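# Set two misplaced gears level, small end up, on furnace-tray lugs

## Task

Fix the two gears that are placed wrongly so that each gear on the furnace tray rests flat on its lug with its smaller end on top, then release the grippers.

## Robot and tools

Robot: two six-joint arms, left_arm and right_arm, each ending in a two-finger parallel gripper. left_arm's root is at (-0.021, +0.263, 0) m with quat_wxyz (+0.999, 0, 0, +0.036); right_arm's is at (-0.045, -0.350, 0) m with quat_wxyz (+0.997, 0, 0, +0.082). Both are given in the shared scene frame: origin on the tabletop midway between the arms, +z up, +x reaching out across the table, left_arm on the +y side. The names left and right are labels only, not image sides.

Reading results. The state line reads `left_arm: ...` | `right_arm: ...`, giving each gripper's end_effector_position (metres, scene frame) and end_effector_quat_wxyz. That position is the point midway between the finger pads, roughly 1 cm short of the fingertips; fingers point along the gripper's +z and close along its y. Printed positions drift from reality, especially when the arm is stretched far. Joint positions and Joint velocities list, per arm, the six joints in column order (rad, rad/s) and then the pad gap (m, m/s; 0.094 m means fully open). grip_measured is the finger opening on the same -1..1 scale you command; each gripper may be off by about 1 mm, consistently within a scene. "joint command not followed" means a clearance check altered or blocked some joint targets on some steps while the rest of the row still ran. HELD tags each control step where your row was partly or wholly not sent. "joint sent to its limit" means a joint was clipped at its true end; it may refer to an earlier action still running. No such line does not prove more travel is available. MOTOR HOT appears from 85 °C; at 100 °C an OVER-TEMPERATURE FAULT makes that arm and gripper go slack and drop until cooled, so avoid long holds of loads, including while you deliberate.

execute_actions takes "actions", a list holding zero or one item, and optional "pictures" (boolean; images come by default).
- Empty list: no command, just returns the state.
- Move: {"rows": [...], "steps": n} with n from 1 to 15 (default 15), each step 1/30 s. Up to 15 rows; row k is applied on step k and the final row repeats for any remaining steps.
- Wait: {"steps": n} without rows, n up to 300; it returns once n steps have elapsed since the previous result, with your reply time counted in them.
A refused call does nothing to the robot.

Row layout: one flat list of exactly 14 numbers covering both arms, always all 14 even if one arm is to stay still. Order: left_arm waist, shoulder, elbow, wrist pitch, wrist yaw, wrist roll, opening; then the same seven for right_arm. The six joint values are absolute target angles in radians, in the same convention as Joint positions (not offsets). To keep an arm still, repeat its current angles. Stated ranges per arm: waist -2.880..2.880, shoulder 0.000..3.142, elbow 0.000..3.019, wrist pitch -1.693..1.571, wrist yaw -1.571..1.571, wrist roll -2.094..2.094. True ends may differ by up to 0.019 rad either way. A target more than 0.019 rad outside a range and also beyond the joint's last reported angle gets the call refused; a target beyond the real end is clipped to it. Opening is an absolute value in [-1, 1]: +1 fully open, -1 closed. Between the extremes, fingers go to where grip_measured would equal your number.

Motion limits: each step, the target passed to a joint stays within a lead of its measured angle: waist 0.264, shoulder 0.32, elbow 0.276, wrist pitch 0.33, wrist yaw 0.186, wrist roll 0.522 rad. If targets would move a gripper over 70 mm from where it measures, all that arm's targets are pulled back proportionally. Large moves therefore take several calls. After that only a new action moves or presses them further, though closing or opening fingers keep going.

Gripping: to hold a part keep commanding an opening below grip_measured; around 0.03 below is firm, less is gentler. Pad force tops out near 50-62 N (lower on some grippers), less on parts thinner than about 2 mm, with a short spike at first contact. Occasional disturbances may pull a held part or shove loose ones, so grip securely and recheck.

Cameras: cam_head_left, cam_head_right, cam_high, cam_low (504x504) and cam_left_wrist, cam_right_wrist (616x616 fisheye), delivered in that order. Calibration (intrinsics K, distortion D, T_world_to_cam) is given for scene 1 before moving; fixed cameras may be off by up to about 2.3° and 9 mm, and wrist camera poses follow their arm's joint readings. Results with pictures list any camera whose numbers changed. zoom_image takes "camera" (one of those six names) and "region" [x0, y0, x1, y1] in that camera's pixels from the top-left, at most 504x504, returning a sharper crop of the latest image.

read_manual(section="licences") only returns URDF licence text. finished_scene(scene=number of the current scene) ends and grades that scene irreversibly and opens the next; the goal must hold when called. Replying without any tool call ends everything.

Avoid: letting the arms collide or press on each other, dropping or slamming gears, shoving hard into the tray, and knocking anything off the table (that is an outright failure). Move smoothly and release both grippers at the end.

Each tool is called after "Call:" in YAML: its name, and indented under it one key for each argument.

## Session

Call:
execute_actions:
  actions: []

Scene clock: 0.00 s of 6880.00 s.
left_arm: end_effector_position=(+0.3423, +0.4236, +0.2761) grip_measured=+1.000 end_effector_quat_wxyz=(+0.378, -0.014, +0.921, -0.093) | right_arm: end_effector_position=(+0.3804, +0.2018, +0.1290) grip_measured=+1.000 end_effector_quat_wxyz=(+0.028, +0.283, +0.958, -0.021)
Joint positions: left_arm=[ 0.586  1.035  0.949 -0.908  0.589  0.45   0.094] | right_arm=[ 0.768  2.279  2.28  -1.591  0.067  1.506  0.094]
Joint velocities: left_arm=[-0.005 -0.015  0.002  0.002 -0.022 -0.051  0.   ] | right_arm=[-0.005 -0.015 -0.007 -0.002 -0.007 -0.095  0.   ]
camera_calibration (this result's frames):
cam_left_wrist: T_world_to_cam=[[-0.0510157, -0.983519, 0.173456, 0.389762], [-0.989851, 0.0267288, -0.139572, 0.367014], [0.132636, -0.178816, -0.974901, 0.421897], [0, 0, 0, 1]] pos_world=[0.327215, 0.44897, 0.394926]
cam_right_wrist: T_world_to_cam=[[-0.545479, -0.838098, 0.00666508, 0.380916], [-0.704456, 0.462777, 0.538126, 0.109881], [-0.454087, 0.288841, -0.842838, 0.344647], [0, 0, 0, 1]] pos_world=[0.441688, 0.168846, 0.228813]

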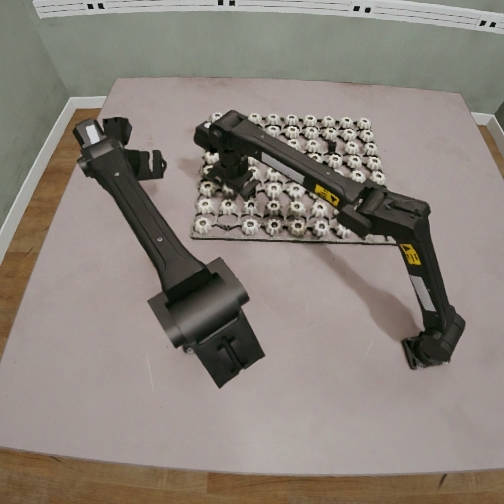

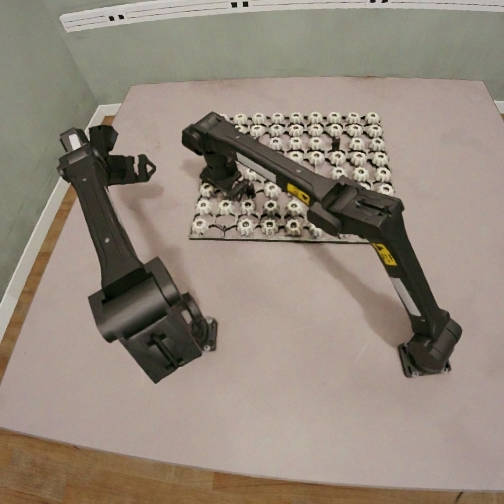

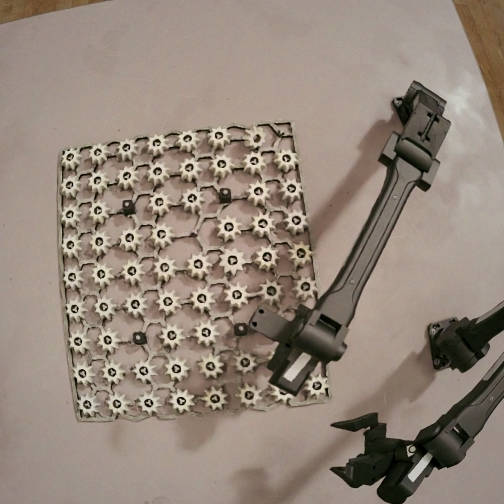

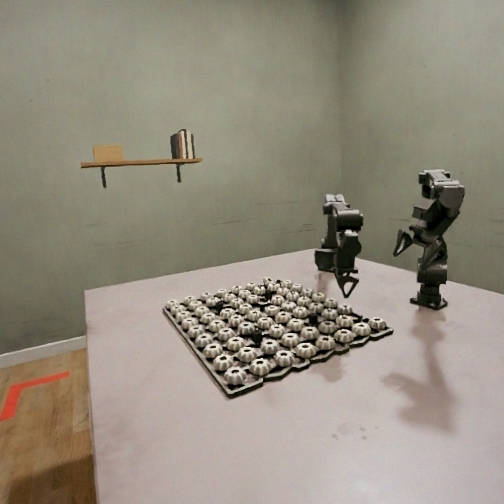

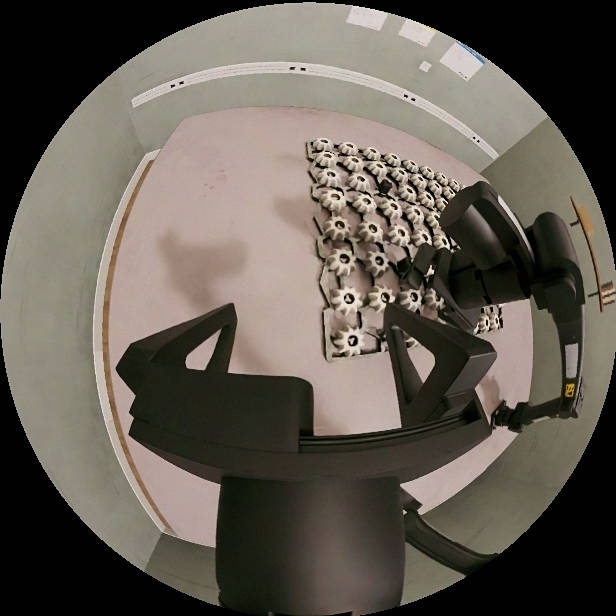

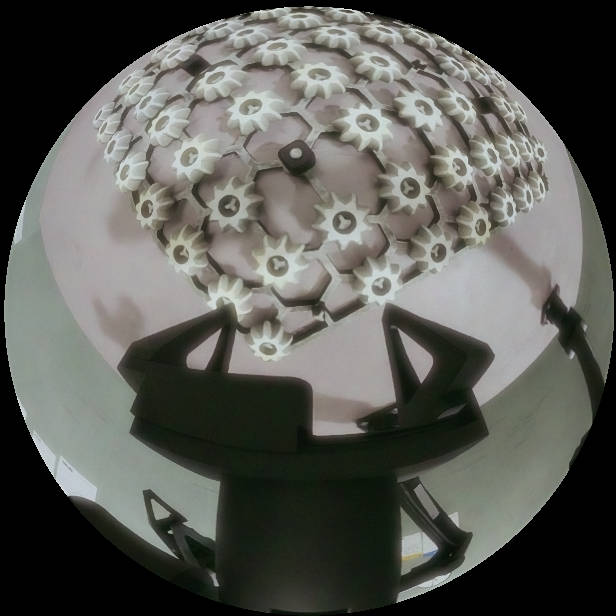

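Call:
zoom_image:
  camera: "cam_high"
  region: [50, 115, 340, 425]

Region (50, 115, 340, 425) of cam_high's 504x504 image, scaled by 1.626, with more detail than that image has; it fills the left 471 columns of this view, and the rest is white.

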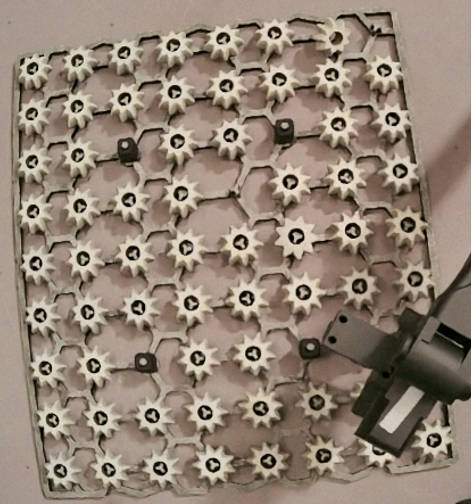

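Call:
execute_actions:
  actions:
    - {"rows":[[0.586,1.035,0.949,-0.908,0,0,1,0,1.8,2.0,-1.5,0,0,1]],"steps":15}
  pictures: false

Call:
execute_actions:
  actions:
    - {"steps":30}
  pictures: false

Call:
execute_actions:
  actions:
    - {"rows":[[-0.564,1.4,1.64,-1.35,0,0,1,-0.003,1.51,1.215,-1.26,0,0,1]],"steps":15}
  pictures: false

Call:
execute_actions:
  actions:
    - {"steps":40}
  pictures: false

Call:
execute_actions:
  actions:
    - {"rows":[[-0.564,1.82,1.64,-1.35,0,0,1,-0.003,1.51,1.215,-1.26,0,0,1]],"steps":15}
  pictures: false

Call:
execute_actions:
  actions:
    - {"steps":30}

Scene clock: 34.70 s of 6880.00 s.
left_arm: end_effector_position=(+0.2967, +0.5081, +0.2520) grip_measured=+1.000 end_effector_quat_wxyz=(+0.268, -0.296, +0.912, +0.095) | right_arm: end_effector_position=(+0.4583, +0.0410, +0.1901) grip_measured=+1.000 end_effector_quat_wxyz=(+0.008, +0.216, +0.976, +0.002)
Joint positions: left_arm=[ 0.585  1.035  0.949 -0.908  0.003  0.03   0.094] | right_arm=[ 0.5    2.036  2.029 -1.551  0.01   1.1    0.094]
Joint velocities: left_arm=[ 0.015 -0.005 -0.017  0.007 -0.007 -0.154  0.   ] | right_arm=[-0.786 -0.493 -0.129  0.046 -0.081 -0.842  0.   ]
Steps of this call (steps 1 to 90: nothing new was sent; then 31.20 s passed at rest; steps 91 to 105: all 15 steps of this action). Readings (joint positions):
91: left_arm=[0.583 1.035 0.949 -0.908 0.506 0.387] | right_arm=[0.763 2.272 2.265 -1.584 0.057 1.483]
92: left_arm=[0.582 1.034 0.949 -0.908 0.405 0.312] | right_arm=[0.759 2.254 2.230 -1.574 0.046 1.452]
94: left_arm=[0.582 1.035 0.949 -0.908 0.206 0.204] | right_arm=[0.738 2.219 2.168 -1.568 0.031 1.395]
98: left_arm=[0.585 1.035 0.949 -0.908 0.007 0.091] | right_arm=[0.667 2.154 2.089 -1.561 0.017 1.287]
105: the state above

Scene clock: 35.70 s of 6880.00 s.
left_arm: end_effector_position=(+0.2967, +0.5081, +0.2520) grip_measured=+1.000 end_effector_quat_wxyz=(+0.269, -0.303, +0.910, +0.093) | right_arm: end_effector_position=(+0.5561, -0.2434, +0.3182) grip_measured=+1.000 end_effector_quat_wxyz=(+0.123, -0.075, +0.989, +0.012)
Joint positions: left_arm=[ 0.585  1.035  0.949 -0.908  0.003  0.015  0.094] | right_arm=[ 0.013  1.804  1.997 -1.515  0.     0.025  0.094]
Joint velocities: left_arm=[-0.034  0.005 -0.012 -0.017  0.007 -0.037  0.   ] | right_arm=[ 0.015 -0.005  0.002 -0.017  0.007 -0.139  0.   ]
Steps of this call (steps 1 to 30: the robot went on to your last target). Readings (joint positions):
1: left_arm=[0.585 1.035 0.949 -0.908 0.003 0.027] | right_arm=[0.473 2.019 2.025 -1.549 0.009 1.070]
2: left_arm=[0.585 1.035 0.949 -0.908 0.003 0.024] | right_arm=[0.445 2.002 2.022 -1.547 0.009 1.040]
4: left_arm=[0.585 1.035 0.949 -0.908 0.003 0.021] | right_arm=[0.387 1.971 2.017 -1.544 0.007 0.975]
8: left_arm=[0.585 1.035 0.949 -0.908 0.003 0.017] | right_arm=[0.259 1.917 2.013 -1.539 0.006 0.835]
30: the state above

Scene clock: 36.20 s of 6880.00 s.
left_arm: end_effector_position=(+0.4345, +0.2906, +0.2399) grip_measured=+1.000 end_effector_quat_wxyz=(+0.092, -0.023, +0.995, +0.005) | right_arm: end_effector_position=(+0.3716, -0.2805, +0.1445) grip_measured=+1.000 end_effector_quat_wxyz=(-0.019, -0.077, +0.997, -0.002)
Joint positions: left_arm=[-0.013  1.417  1.329 -1.298 -0.004  0.014  0.094] | right_arm=[ 0.004  1.519  1.194 -1.284  0.     0.014  0.094]
Joint velocities: left_arm=[-1.128 -0.015  0.403 -0.115 -0.066  0.037  0.   ] | right_arm=[ 0.005  0.405 -0.061  0.09   0.007 -0.051  0.   ]
Steps of this call (steps 1 to 15: all 15 steps of this action). Readings (joint positions):
1: left_arm=[0.575 1.047 0.962 -0.945 -0.003 0.014] | right_arm=[0.013 1.784 1.960 -1.471 0.000 0.023]
2: left_arm=[0.548 1.076 0.995 -1.016 -0.005 0.014] | right_arm=[0.012 1.739 1.874 -1.396 0.000 0.021]
4: left_arm=[0.462 1.169 1.077 -1.137 -0.005 0.014] | right_arm=[0.009 1.629 1.676 -1.309 0.000 0.018]
8: left_arm=[0.273 1.338 1.211 -1.247 -0.005 0.014] | right_arm=[0.004 1.474 1.384 -1.293 0.000 0.018]
15: the state above

Scene clock: 37.53 s of 6880.00 s.
left_arm: end_effector_position=(+0.4186, +0.0262, +0.3600) grip_measured=+1.000 end_effector_quat_wxyz=(+0.199, +0.245, +0.947, -0.050) | right_arm: end_effector_position=(+0.3742, -0.2800, +0.1417) grip_measured=+1.000 end_effector_quat_wxyz=(-0.017, -0.077, +0.997, -0.002)
Joint positions: left_arm=[-0.565  1.403  1.587 -1.342  0.002  0.014  0.094] | right_arm=[ 0.004  1.525  1.193 -1.272  0.     0.012  0.094]
Joint velocities: left_arm=[-0.015  0.005 -0.017 -0.012 -0.037  0.037  0.   ] | right_arm=[-0.015 -0.024 -0.002 -0.002 -0.066  0.007  0.   ]
Steps of this call (steps 1 to 40: the robot went on to your last target). Readings (joint positions):
1: left_arm=[-0.051 1.417 1.344 -1.302 -0.004 0.014] | right_arm=[0.004 1.531 1.193 -1.281 0.000 0.013]
2: left_arm=[-0.089 1.417 1.360 -1.306 -0.004 0.014] | right_arm=[0.004 1.538 1.193 -1.277 0.000 0.013]
4: left_arm=[-0.163 1.417 1.392 -1.311 -0.004 0.014] | right_arm=[0.004 1.540 1.193 -1.274 0.000 0.013]
8: left_arm=[-0.316 1.417 1.450 -1.317 -0.004 0.014] | right_arm=[0.004 1.530 1.193 -1.272 0.000 0.013]
40: the state above

Scene clock: 38.03 s of 6880.00 s.
left_arm: end_effector_position=(+0.4666, +0.0005, +0.1308) grip_measured=+1.000 end_effector_quat_wxyz=(-0.016, +0.250, +0.968, +0.003) | right_arm: end_effector_position=(+0.3742, -0.2800, +0.1417) grip_measured=+1.000 end_effector_quat_wxyz=(-0.017, -0.077, +0.997, -0.002)
Joint positions: left_arm=[-0.565  1.855  1.595 -1.343  0.002  0.014  0.094] | right_arm=[ 0.004  1.525  1.193 -1.272  0.     0.012  0.094]
Joint velocities: left_arm=[ 0.005  0.698  0.012  0.012 -0.007  0.007  0.   ] | right_arm=[-0.015 -0.005  0.007 -0.022 -0.095 -0.007  0.   ]
Steps of this call (steps 1 to 15: all 15 steps of this action). Readings (joint positions):
1: left_arm=[-0.565 1.410 1.587 -1.343 0.002 0.014] | right_arm=[0.004 1.525 1.193 -1.272 0.000 0.012]
2: left_arm=[-0.565 1.420 1.593 -1.343 0.002 0.014] | right_arm=[0.004 1.525 1.193 -1.272 0.000 0.012]
4: left_arm=[-0.565 1.461 1.595 -1.343 0.002 0.014] | right_arm=[0.004 1.525 1.193 -1.272 0.000 0.012]
8: left_arm=[-0.565 1.591 1.595 -1.343 0.002 0.014] | right_arm=[0.004 1.525 1.193 -1.272 0.000 0.012]
15: the state above

Scene clock: 39.03 s of 6880.00 s.
left_arm: end_effector_position=(+0.4662, +0.0007, +0.1483) grip_measured=+1.000 end_effector_quat_wxyz=(-0.001, +0.250, +0.968, -0.001) | right_arm: end_effector_position=(+0.3742, -0.2800, +0.1417) grip_measured=+1.000 end_effector_quat_wxyz=(-0.017, -0.077, +0.997, -0.002)
Joint positions: left_arm=[-0.565  1.822  1.595 -1.344  0.002  0.014  0.094] | right_arm=[ 0.004  1.525  1.193 -1.272  0.     0.012  0.094]
Joint velocities: left_arm=[-0.015  0.005  0.012  0.007 -0.022 -0.022  0.   ] | right_arm=[ 0.005  0.005 -0.002 -0.002 -0.007 -0.051  0.   ]
Steps of this call (steps 1 to 30: the robot went on to your last target). Readings (joint positions):
1: left_arm=[-0.565 1.875 1.595 -1.343 0.002 0.014] | right_arm=[0.004 1.525 1.193 -1.272 0.000 0.012]
2: left_arm=[-0.565 1.887 1.595 -1.343 0.002 0.014] | right_arm=[0.004 1.525 1.193 -1.272 0.000 0.012]
4: left_arm=[-0.565 1.889 1.595 -1.343 0.002 0.014] | right_arm=[0.004 1.525 1.193 -1.272 0.000 0.012]
8: left_arm=[-0.565 1.857 1.595 -1.344 0.002 0.014] | right_arm=[0.004 1.525 1.193 -1.272 0.000 0.012]
30: the state above
All arms were judged still, so your last target was given up. Only a new action makes them travel on or press farther. Fingers that are still opening or closing keep moving.
camera_calibration (this result's frames):
cam_left_wrist: T_world_to_cam=[[-0.493754, -0.869602, -0.000676158, 0.234513], [-0.696271, 0.394872, 0.599402, 0.236401], [-0.520974, 0.296428, -0.800448, 0.48375], [0, 0, 0, 1]] pos_world=[0.532412, -0.0328123, 0.245676]
cam_right_wrist: T_world_to_cam=[[0.150673, -0.988459, -0.015717, -0.325747], [-0.774689, -0.127934, 0.619265, 0.171081], [-0.614129, -0.0811309, -0.785025, 0.439743], [0, 0, 0, 1]] pos_world=[0.451674, -0.264424, 0.234145]

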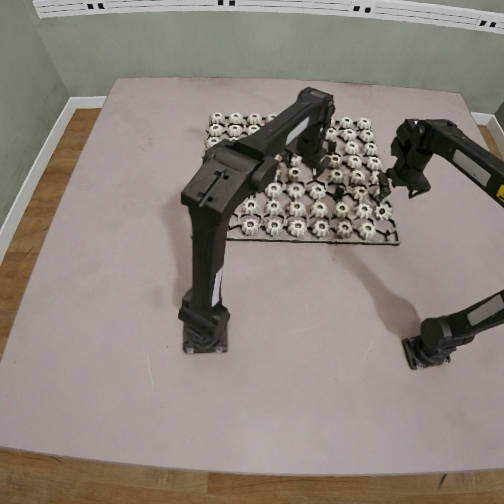

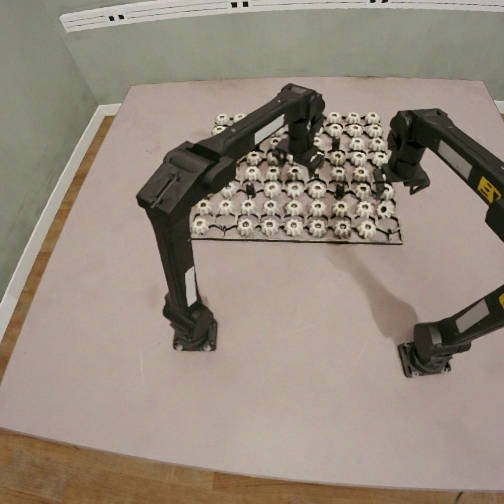

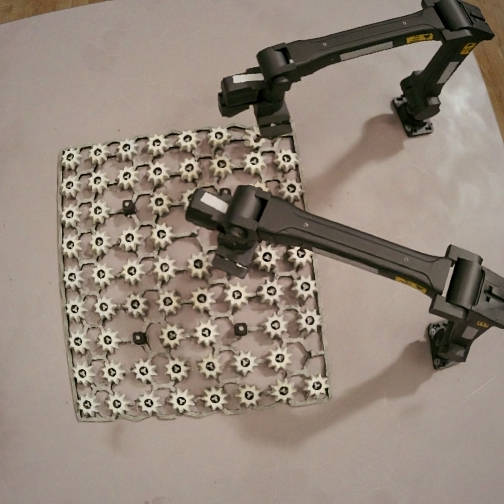

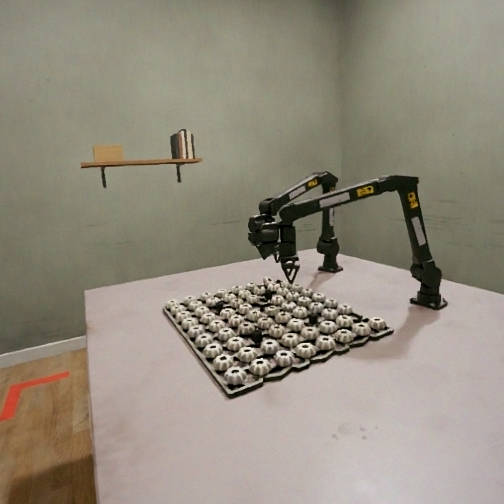

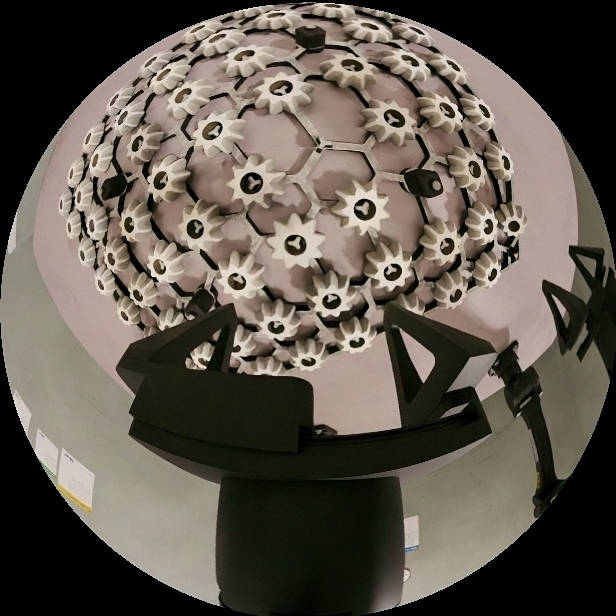

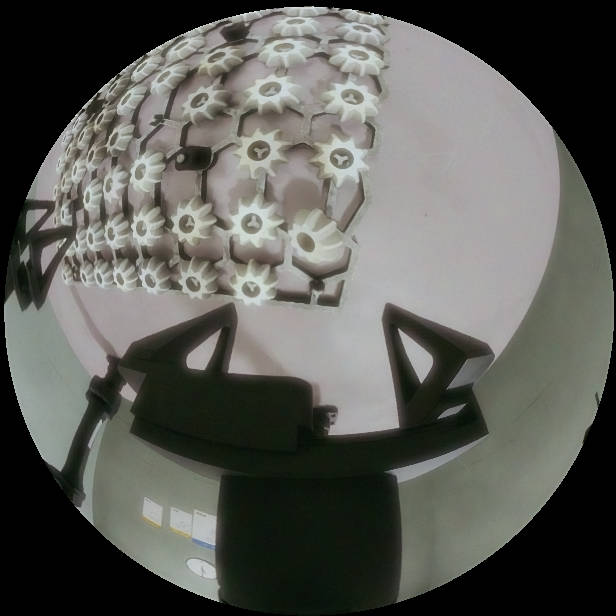

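Call:
execute_actions:
  actions:
    - {"rows":[[-0.54,1.885,1.495,-1.155,0,0.32,1,-0.01,1.595,1.09,-1.035,0,1.2,1]],"steps":15}
  pictures: false

Call:
execute_actions:
  actions:
    - {"steps":40}

Scene clock: 58.80 s of 6880.00 s.
left_arm: end_effector_position=(+0.4767, +0.0091, +0.0730) grip_measured=+1.000 end_effector_quat_wxyz=(+0.002, +0.373, +0.928, -0.001) | right_arm: end_effector_position=(+0.3791, -0.2827, +0.0638) grip_measured=+1.000 end_effector_quat_wxyz=(-0.007, +0.454, +0.891, -0.005)
Joint positions: left_arm=[-0.543  1.894  1.493 -1.165  0.002  0.295  0.094] | right_arm=[-0.004  1.615  1.075 -1.049  0.     1.101  0.094]
Joint velocities: left_arm=[ 0.015 -0.024 -0.007 -0.002  0.007  0.125  0.   ] | right_arm=[ 0.005 -0.034  0.007  0.022  0.022  0.637  0.   ]
Steps of this call (steps 1 to 90: nothing new was sent; then 16.27 s passed at rest; steps 91 to 105: all 15 steps of this action). Readings (joint positions):
91: left_arm=[-0.564 1.823 1.581 -1.313 0.002 0.055] | right_arm=[0.004 1.527 1.179 -1.232 0.000 0.087]
92: left_arm=[-0.563 1.819 1.562 -1.256 0.002 0.105] | right_arm=[0.003 1.525 1.156 -1.158 0.000 0.185]
94: left_arm=[-0.557 1.830 1.529 -1.192 0.002 0.178] | right_arm=[0.001 1.546 1.117 -1.081 0.000 0.380]
98: left_arm=[-0.546 1.875 1.500 -1.169 0.002 0.254] | right_arm=[-0.004 1.606 1.081 -1.053 0.000 0.770]
105: the state above

Scene clock: 60.13 s of 6880.00 s.
left_arm: end_effector_position=(+0.4768, +0.0091, +0.0730) grip_measured=+1.000 end_effector_quat_wxyz=(+0.002, +0.378, +0.926, -0.001) | right_arm: end_effector_position=(+0.3793, -0.2827, +0.0644) grip_measured=+1.000 end_effector_quat_wxyz=(-0.006, +0.492, +0.871, -0.005)
Joint positions: left_arm=[-0.543  1.894  1.493 -1.165  0.002  0.306  0.094] | right_arm=[-0.004  1.613  1.075 -1.048  0.     1.187  0.094]
Joint velocities: left_arm=[ 0.005 -0.024 -0.002 -0.007  0.022 -0.066  0.   ] | right_arm=[-0.015 -0.005 -0.027  0.002  0.007 -0.007  0.   ]
Steps of this call (steps 1 to 30: the robot went on to your last target; steps 31 to 40: nothing new was sent). Readings (joint positions):
1: left_arm=[-0.543 1.894 1.493 -1.165 0.002 0.297] | right_arm=[-0.004 1.614 1.075 -1.048 0.000 1.118]
2: left_arm=[-0.543 1.894 1.493 -1.165 0.002 0.299] | right_arm=[-0.004 1.613 1.075 -1.048 0.000 1.132]
4: left_arm=[-0.543 1.894 1.493 -1.165 0.002 0.301] | right_arm=[-0.004 1.613 1.075 -1.048 0.000 1.152]
8: left_arm=[-0.543 1.894 1.493 -1.165 0.002 0.304] | right_arm=[-0.004 1.613 1.075 -1.048 0.000 1.173]
40: the state above
All arms were judged still, so your last target was given up. Only a new action makes them travel on or press farther. Fingers that are still opening or closing keep moving.
camera_calibration (this result's frames):
cam_left_wrist: T_world_to_cam=[[-0.707598, -0.706611, -0.00226482, 0.347547], [-0.569106, 0.567995, 0.594558, 0.223716], [-0.418835, 0.421997, -0.804049, 0.376939], [0, 0, 0, 1]] pos_world=[0.531116, -0.0405561, 0.170852]
cam_right_wrist: T_world_to_cam=[[-0.857911, -0.513793, -0.00221205, 0.185524], [-0.41342, 0.687742, 0.596736, 0.31752], [-0.305078, 0.512861, -0.802434, 0.433808], [0, 0, 0, 1]] pos_world=[0.422778, -0.345534, 0.159037]

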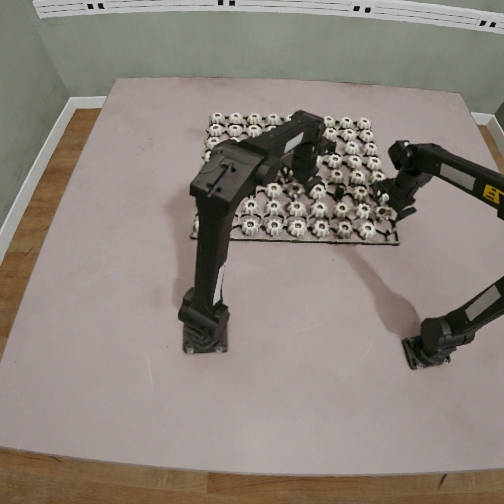

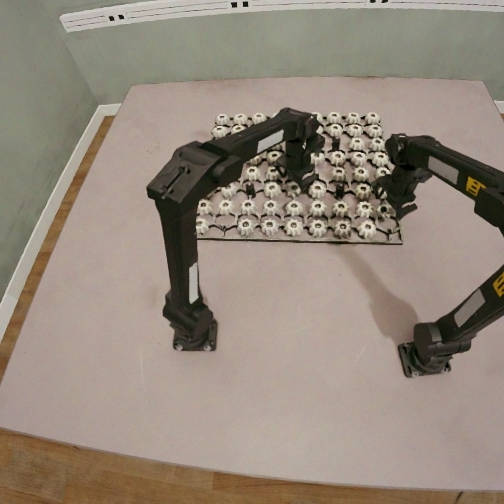

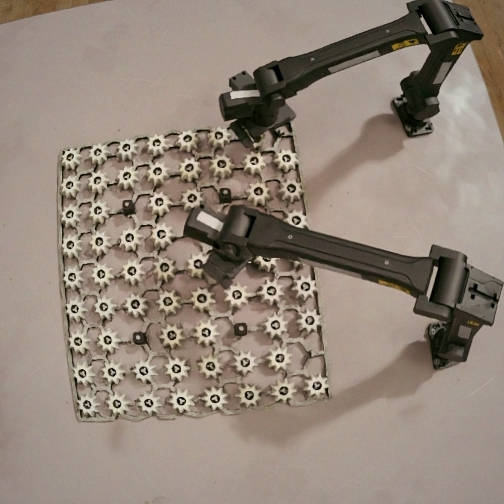

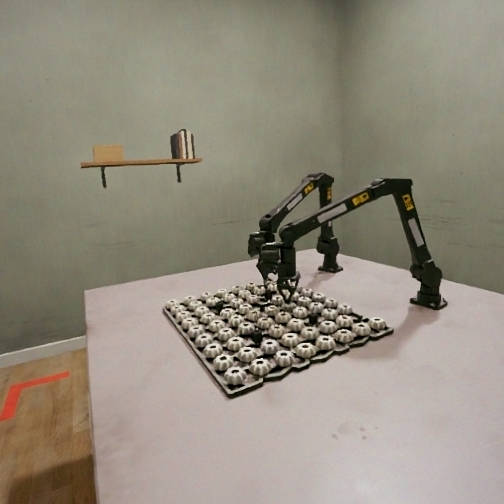

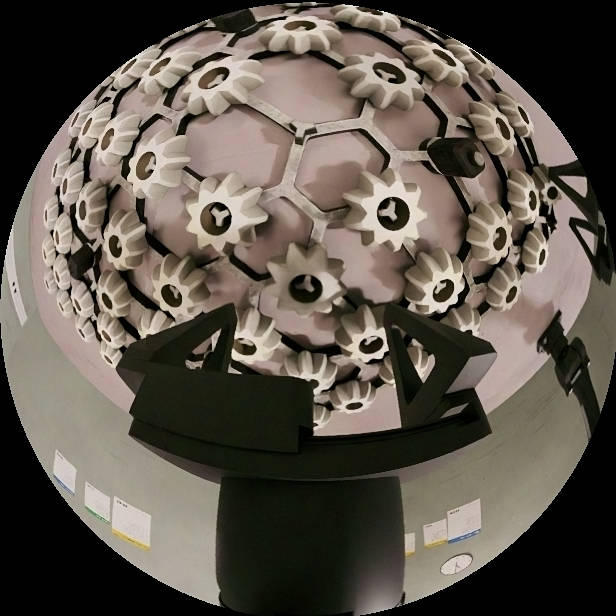

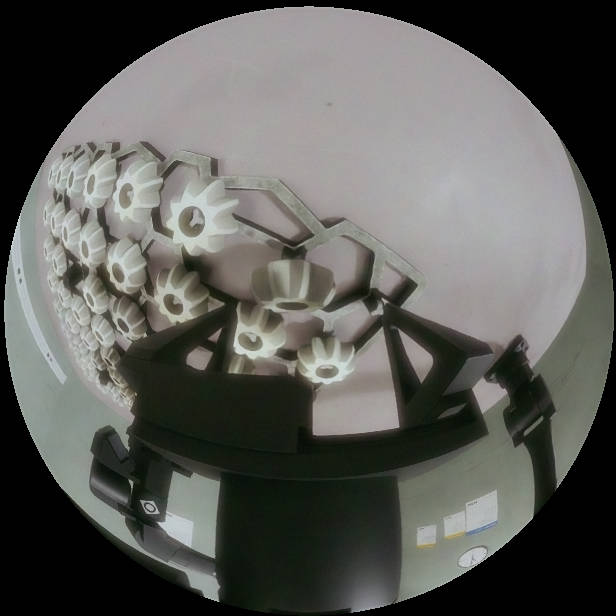

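Call:
execute_actions:
  actions:
    - {"rows":[[-0.54,1.93,1.45,-1.07,0,0.32,0.8,0.01,1.668,1.058,-0.932,0,1.2,1]],"steps":15}
  pictures: false

Call:
execute_actions:
  actions:
    - {"steps":20}

Scene clock: 74.90 s of 6880.00 s.
left_arm: end_effector_position=(+0.4800, +0.0074, +0.0465) grip_measured=+0.803 end_effector_quat_wxyz=(+0.013, +0.378, +0.926, -0.002) | right_arm: end_effector_position=(+0.3884, -0.2775, +0.0319) grip_measured=+1.000 end_effector_quat_wxyz=(+0.002, +0.488, +0.873, +0.001)
Joint positions: left_arm=[-0.543  1.919  1.455 -1.081  0.002  0.306  0.085] | right_arm=[ 0.004  1.673  1.052 -0.945  0.     1.188  0.094]
Joint velocities: left_arm=[-0.005 -0.005 -0.012  0.002  0.037  0.022 -0.001] | right_arm=[-0.005 -0.005 -0.007 -0.007  0.007 -0.095  0.   ]
Steps of this call (steps 1 to 90: nothing new was sent; then 11.27 s passed at rest; steps 91 to 105: all 15 steps of this action). Readings (joint positions):
91: left_arm=[-0.543 1.894 1.487 -1.150 0.002 0.306] | right_arm=[-0.004 1.615 1.072 -1.031 0.000 1.188]
92: left_arm=[-0.543 1.894 1.480 -1.123 0.002 0.306] | right_arm=[-0.003 1.619 1.068 -0.999 0.000 1.188]
94: left_arm=[-0.543 1.900 1.469 -1.093 0.002 0.306] | right_arm=[-0.000 1.637 1.066 -0.962 0.000 1.188]
98: left_arm=[-0.543 1.914 1.457 -1.082 0.002 0.306] | right_arm=[0.004 1.669 1.058 -0.946 0.000 1.188]
105: the state above

Scene clock: 75.57 s of 6880.00 s.
left_arm: end_effector_position=(+0.4800, +0.0074, +0.0465) grip_measured=+0.803 end_effector_quat_wxyz=(+0.013, +0.378, +0.926, -0.002) | right_arm: end_effector_position=(+0.3884, -0.2775, +0.0319) grip_measured=+1.000 end_effector_quat_wxyz=(+0.002, +0.488, +0.873, +0.001)
Joint positions: left_arm=[-0.543  1.919  1.455 -1.081  0.002  0.306  0.085] | right_arm=[ 0.004  1.673  1.052 -0.945  0.     1.188  0.094]
Joint velocities: left_arm=[-0.005 -0.005 -0.007 -0.007 -0.022 -0.081 -0.001] | right_arm=[-0.005 -0.005  0.007  0.017  0.007 -0.037  0.   ]
Steps of this call (steps 1 to 15: the robot went on to your last target; steps 16 to 20: nothing new was sent). Readings (joint positions):
1: left_arm=[-0.543 1.919 1.455 -1.081 0.002 0.306] | right_arm=[0.004 1.673 1.052 -0.945 0.000 1.188]
2: left_arm=[-0.543 1.919 1.455 -1.081 0.002 0.306] | right_arm=[0.004 1.673 1.052 -0.945 0.000 1.188]
4: left_arm=[-0.543 1.919 1.455 -1.081 0.002 0.306] | right_arm=[0.004 1.673 1.052 -0.945 0.000 1.188]
8: left_arm=[-0.543 1.919 1.455 -1.081 0.002 0.306] | right_arm=[0.004 1.673 1.052 -0.945 0.000 1.188]
20: the state above
All arms were judged still, so your last target was given up. Only a new action makes them travel on or press farther. Fingers that are still opening or closing keep moving.
camera_calibration (this result's frames):
cam_left_wrist: T_world_to_cam=[[-0.707492, -0.706665, -0.00889815, 0.348866], [-0.580272, 0.573672, 0.578088, 0.248318], [-0.40341, 0.414156, -0.815926, 0.350874], [0, 0, 0, 1]] pos_world=[0.532458, -0.0412382, 0.145842]
cam_right_wrist: T_world_to_cam=[[-0.853743, -0.520286, -0.0206297, 0.193137], [-0.430269, 0.682612, 0.590685, 0.342404], [-0.293243, 0.51317, -0.806638, 0.403504], [0, 0, 0, 1]] pos_world=[0.430541, -0.340309, 0.127213]

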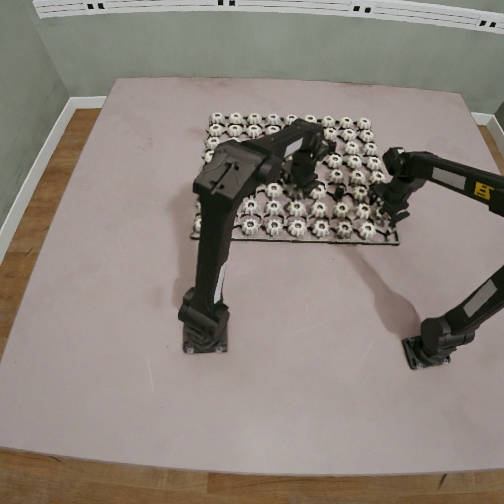

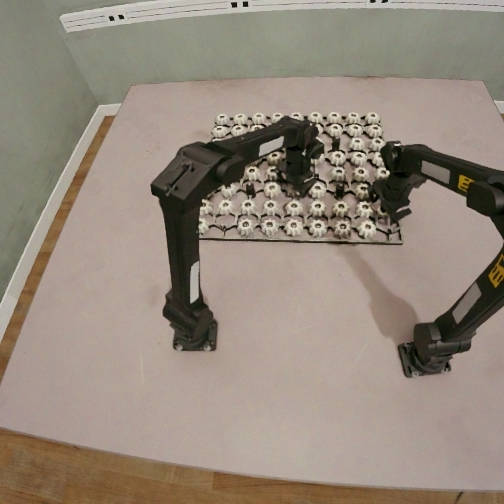

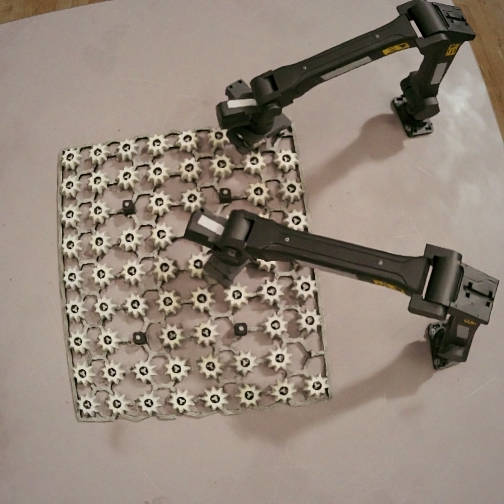

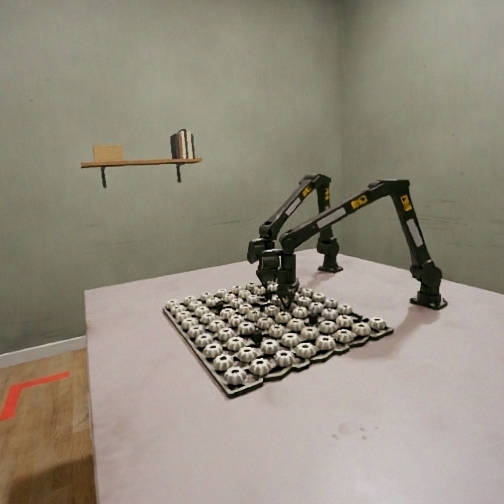

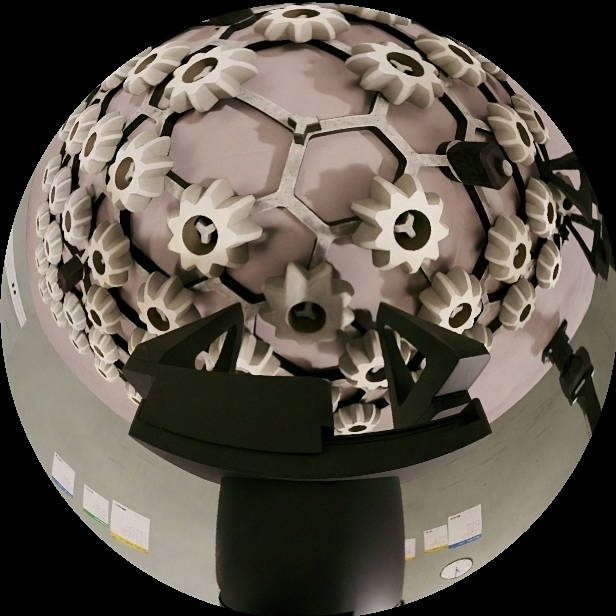

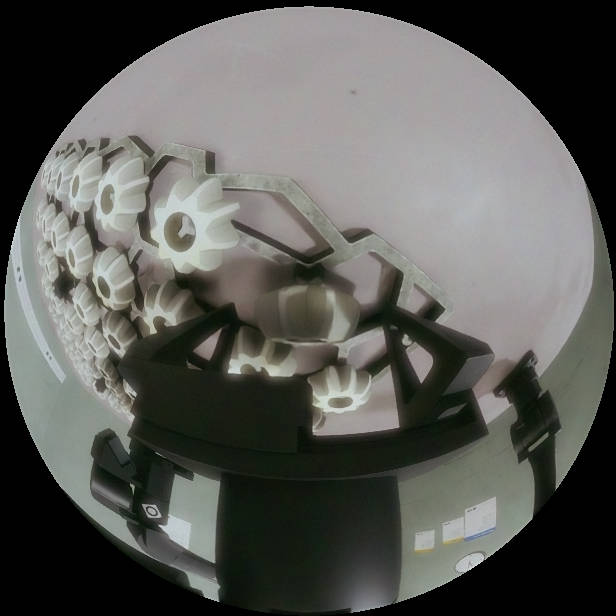

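Lower left a bit, close right.

Call:
execute_actions:
  actions:
    - {"rows":[[-0.54,1.953,1.45,-1.085,0,0.32,0.8,0.01,1.668,1.058,-0.932,0,1.2,0.0]],"steps":15}
  pictures: false

Call:
execute_actions:
  actions:
    - {"rows":[[-0.54,1.953,1.45,-1.085,0,0.32,0.1,0.01,1.668,1.058,-0.932,0,1.2,0.0]],"steps":15}
  pictures: false

Call:
execute_actions:
  actions:
    - {"rows":[[-0.54,1.7,1.49,-1.2,0,0.32,0.1,0.01,1.4,1.09,-1.1,0,1.2,0.0]],"steps":15}
  pictures: false

Call:
execute_actions:
  actions:
    - {"steps":25}

Scene clock: 98.47 s of 6880.00 s.
left_arm: end_effector_position=(+0.4786, +0.0081, +0.0375) grip_measured=+0.803 end_effector_quat_wxyz=(+0.005, +0.378, +0.926, -0.001) | right_arm: end_effector_position=(+0.3890, -0.2773, +0.0319) grip_measured=+0.218 end_effector_quat_wxyz=(+0.003, +0.489, +0.873, +0.002)
Joint positions: left_arm=[-0.543  1.936  1.455 -1.081  0.002  0.306  0.085] | right_arm=[ 0.004  1.673  1.052 -0.942  0.     1.188  0.057]
Joint velocities: left_arm=[-0.015  0.005 -0.002 -0.012 -0.007  0.081 -0.   ] | right_arm=[-0.015 -0.005  0.017  0.002 -0.007  0.022  0.   ]
Steps of this call (steps 1 to 90: nothing new was sent; then 19.40 s passed at rest; steps 91 to 105: all 15 steps of this action). Readings (joint positions):
91: left_arm=[-0.543 1.920 1.455 -1.081 0.002 0.306] | right_arm=[0.004 1.673 1.052 -0.945 0.000 1.188]
92: left_arm=[-0.543 1.920 1.455 -1.081 0.002 0.306] | right_arm=[0.004 1.673 1.052 -0.945 0.000 1.188]
94: left_arm=[-0.543 1.924 1.455 -1.081 0.002 0.306] | right_arm=[0.004 1.673 1.052 -0.943 0.000 1.188]
98: left_arm=[-0.543 1.933 1.455 -1.081 0.002 0.306] | right_arm=[0.004 1.673 1.052 -0.942 0.000 1.188]
105: the state above

Scene clock: 98.97 s of 6880.00 s.
left_arm: end_effector_position=(+0.4793, +0.0093, +0.0375) grip_measured=+0.205 end_effector_quat_wxyz=(+0.005, +0.378, +0.926, +0.001) | right_arm: end_effector_position=(+0.3890, -0.2773, +0.0319) grip_measured=+0.218 end_effector_quat_wxyz=(+0.003, +0.489, +0.873, +0.002)
Joint positions: left_arm=[-0.542  1.936  1.455 -1.081 -0.002  0.306  0.057] | right_arm=[ 0.004  1.673  1.052 -0.942  0.     1.188  0.057]
Joint velocities: left_arm=[-0.005 -0.005 -0.002 -0.007 -0.022 -0.051 -0.   ] | right_arm=[-0.005 -0.015  0.022  0.007 -0.007 -0.007  0.   ]
Steps of this call (steps 1 to 15: all 15 steps of this action). Readings (joint positions):
1: left_arm=[-0.543 1.936 1.455 -1.081 0.002 0.306] | right_arm=[0.004 1.673 1.052 -0.942 0.000 1.188]
2: left_arm=[-0.543 1.936 1.455 -1.081 0.002 0.306] | right_arm=[0.004 1.673 1.052 -0.942 0.000 1.188]
4: left_arm=[-0.542 1.936 1.455 -1.081 -0.003 0.306] | right_arm=[0.004 1.673 1.052 -0.942 0.000 1.188]
8: left_arm=[-0.542 1.936 1.455 -1.081 -0.002 0.306] | right_arm=[0.004 1.673 1.052 -0.942 0.000 1.188]
15: the state above

Scene clock: 99.47 s of 6880.00 s.
left_arm: end_effector_position=(+0.4616, +0.0183, +0.1581) grip_measured=+0.205 end_effector_quat_wxyz=(+0.064, +0.377, +0.924, -0.004) | right_arm: end_effector_position=(+0.3618, -0.2819, +0.1475) grip_measured=+0.218 end_effector_quat_wxyz=(+0.058, +0.487, +0.870, +0.046)
Joint positions: left_arm=[-0.542  1.705  1.455 -1.192 -0.003  0.306  0.057] | right_arm=[ 0.004  1.377  1.045 -1.09   0.     1.188  0.057]
Joint velocities: left_arm=[-0.024 -0.308  0.012 -0.007  0.037 -0.022 -0.   ] | right_arm=[ 0.005  0.142  0.012 -0.022  0.037 -0.022  0.   ]
Steps of this call (steps 1 to 15: all 15 steps of this action). Readings (joint positions):
1: left_arm=[-0.542 1.931 1.455 -1.086 -0.002 0.306] | right_arm=[0.004 1.667 1.052 -0.952 0.000 1.188]
2: left_arm=[-0.542 1.926 1.455 -1.095 -0.004 0.306] | right_arm=[0.004 1.655 1.050 -0.974 0.000 1.188]
4: left_arm=[-0.542 1.906 1.455 -1.106 -0.004 0.306] | right_arm=[0.004 1.610 1.045 -1.019 0.000 1.188]
8: left_arm=[-0.542 1.837 1.455 -1.156 -0.003 0.306] | right_arm=[0.004 1.482 1.045 -1.073 0.000 1.188]
15: the state above

Scene clock: 100.30 s of 6880.00 s.
left_arm: end_effector_position=(+0.4609, +0.0187, +0.1594) grip_measured=+0.205 end_effector_quat_wxyz=(+0.064, +0.377, +0.924, -0.004) | right_arm: end_effector_position=(+0.3618, -0.2819, +0.1316) grip_measured=+0.218 end_effector_quat_wxyz=(+0.041, +0.488, +0.871, +0.033)
Joint positions: left_arm=[-0.542  1.703  1.455 -1.195 -0.003  0.306  0.057] | right_arm=[ 0.004  1.417  1.045 -1.092  0.     1.188  0.057]
Joint velocities: left_arm=[-0.015 -0.024  0.007  0.012 -0.022 -0.081  0.   ] | right_arm=[-0.015 -0.005 -0.012  0.002  0.037  0.037  0.   ]
Steps of this call (steps 1 to 25: the robot went on to your last target). Readings (joint positions):
1: left_arm=[-0.542 1.697 1.455 -1.192 -0.003 0.306] | right_arm=[0.004 1.382 1.045 -1.092 0.000 1.188]
2: left_arm=[-0.542 1.694 1.455 -1.192 -0.003 0.306] | right_arm=[0.004 1.389 1.045 -1.092 0.000 1.188]
4: left_arm=[-0.542 1.694 1.455 -1.193 -0.003 0.306] | right_arm=[0.004 1.402 1.045 -1.092 0.000 1.188]
8: left_arm=[-0.542 1.701 1.455 -1.195 -0.003 0.306] | right_arm=[0.004 1.417 1.045 -1.092 0.000 1.188]
25: the state above
camera_calibration (this result's frames):
cam_left_wrist: T_world_to_cam=[[-0.704191, -0.70859, -0.044896, 0.348592], [-0.631085, 0.595686, 0.496881, 0.20146], [-0.325341, 0.378232, -0.866657, 0.403401], [0, 0, 0, 1]] pos_world=[0.503856, -0.0255773, 0.265159]
cam_right_wrist: T_world_to_cam=[[-0.847114, -0.5188, -0.115088, 0.18063], [-0.487635, 0.672805, 0.556368, 0.297605], [-0.211212, 0.527428, -0.822927, 0.454874], [0, 0, 0, 1]] pos_world=[0.394212, -0.346432, 0.229539]

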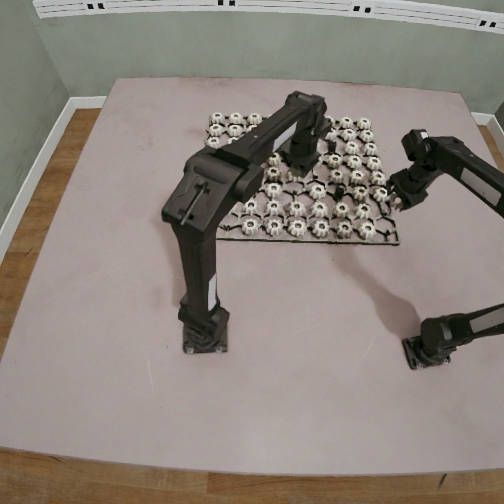

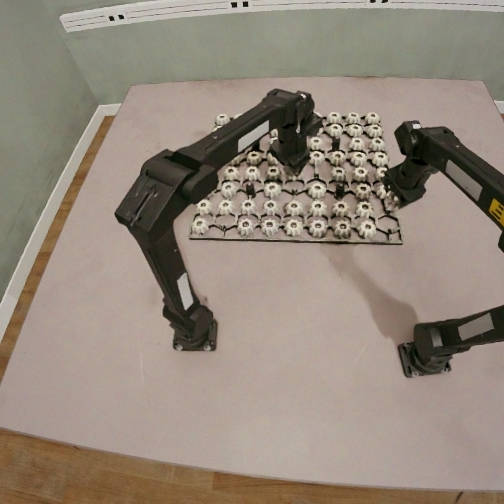

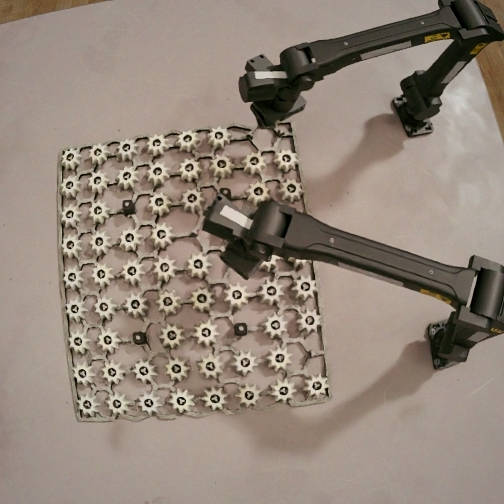

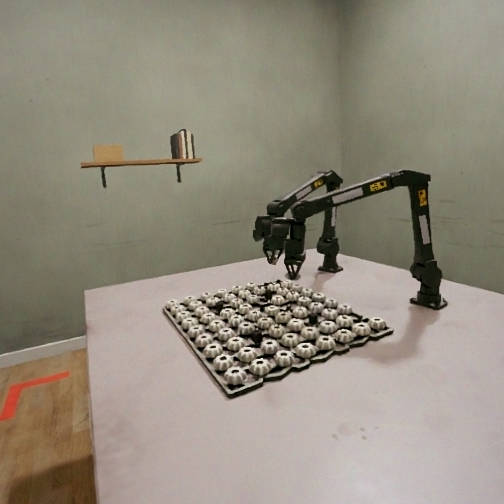

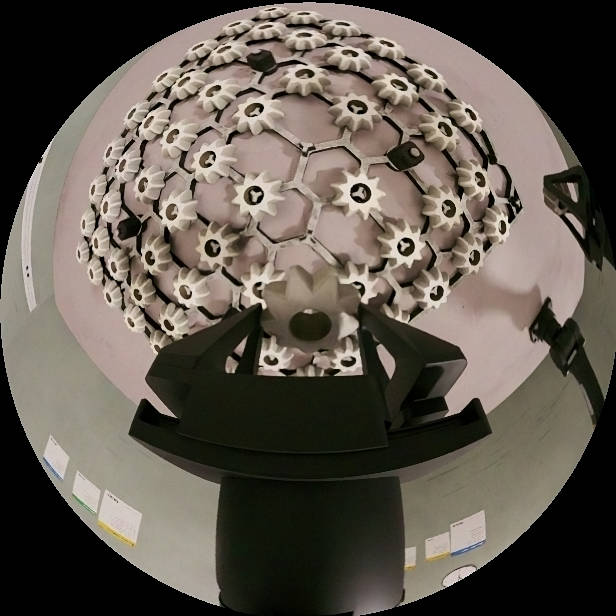

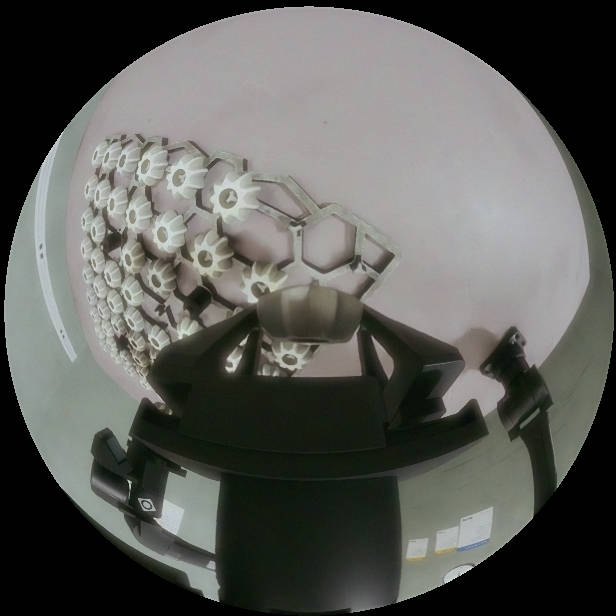

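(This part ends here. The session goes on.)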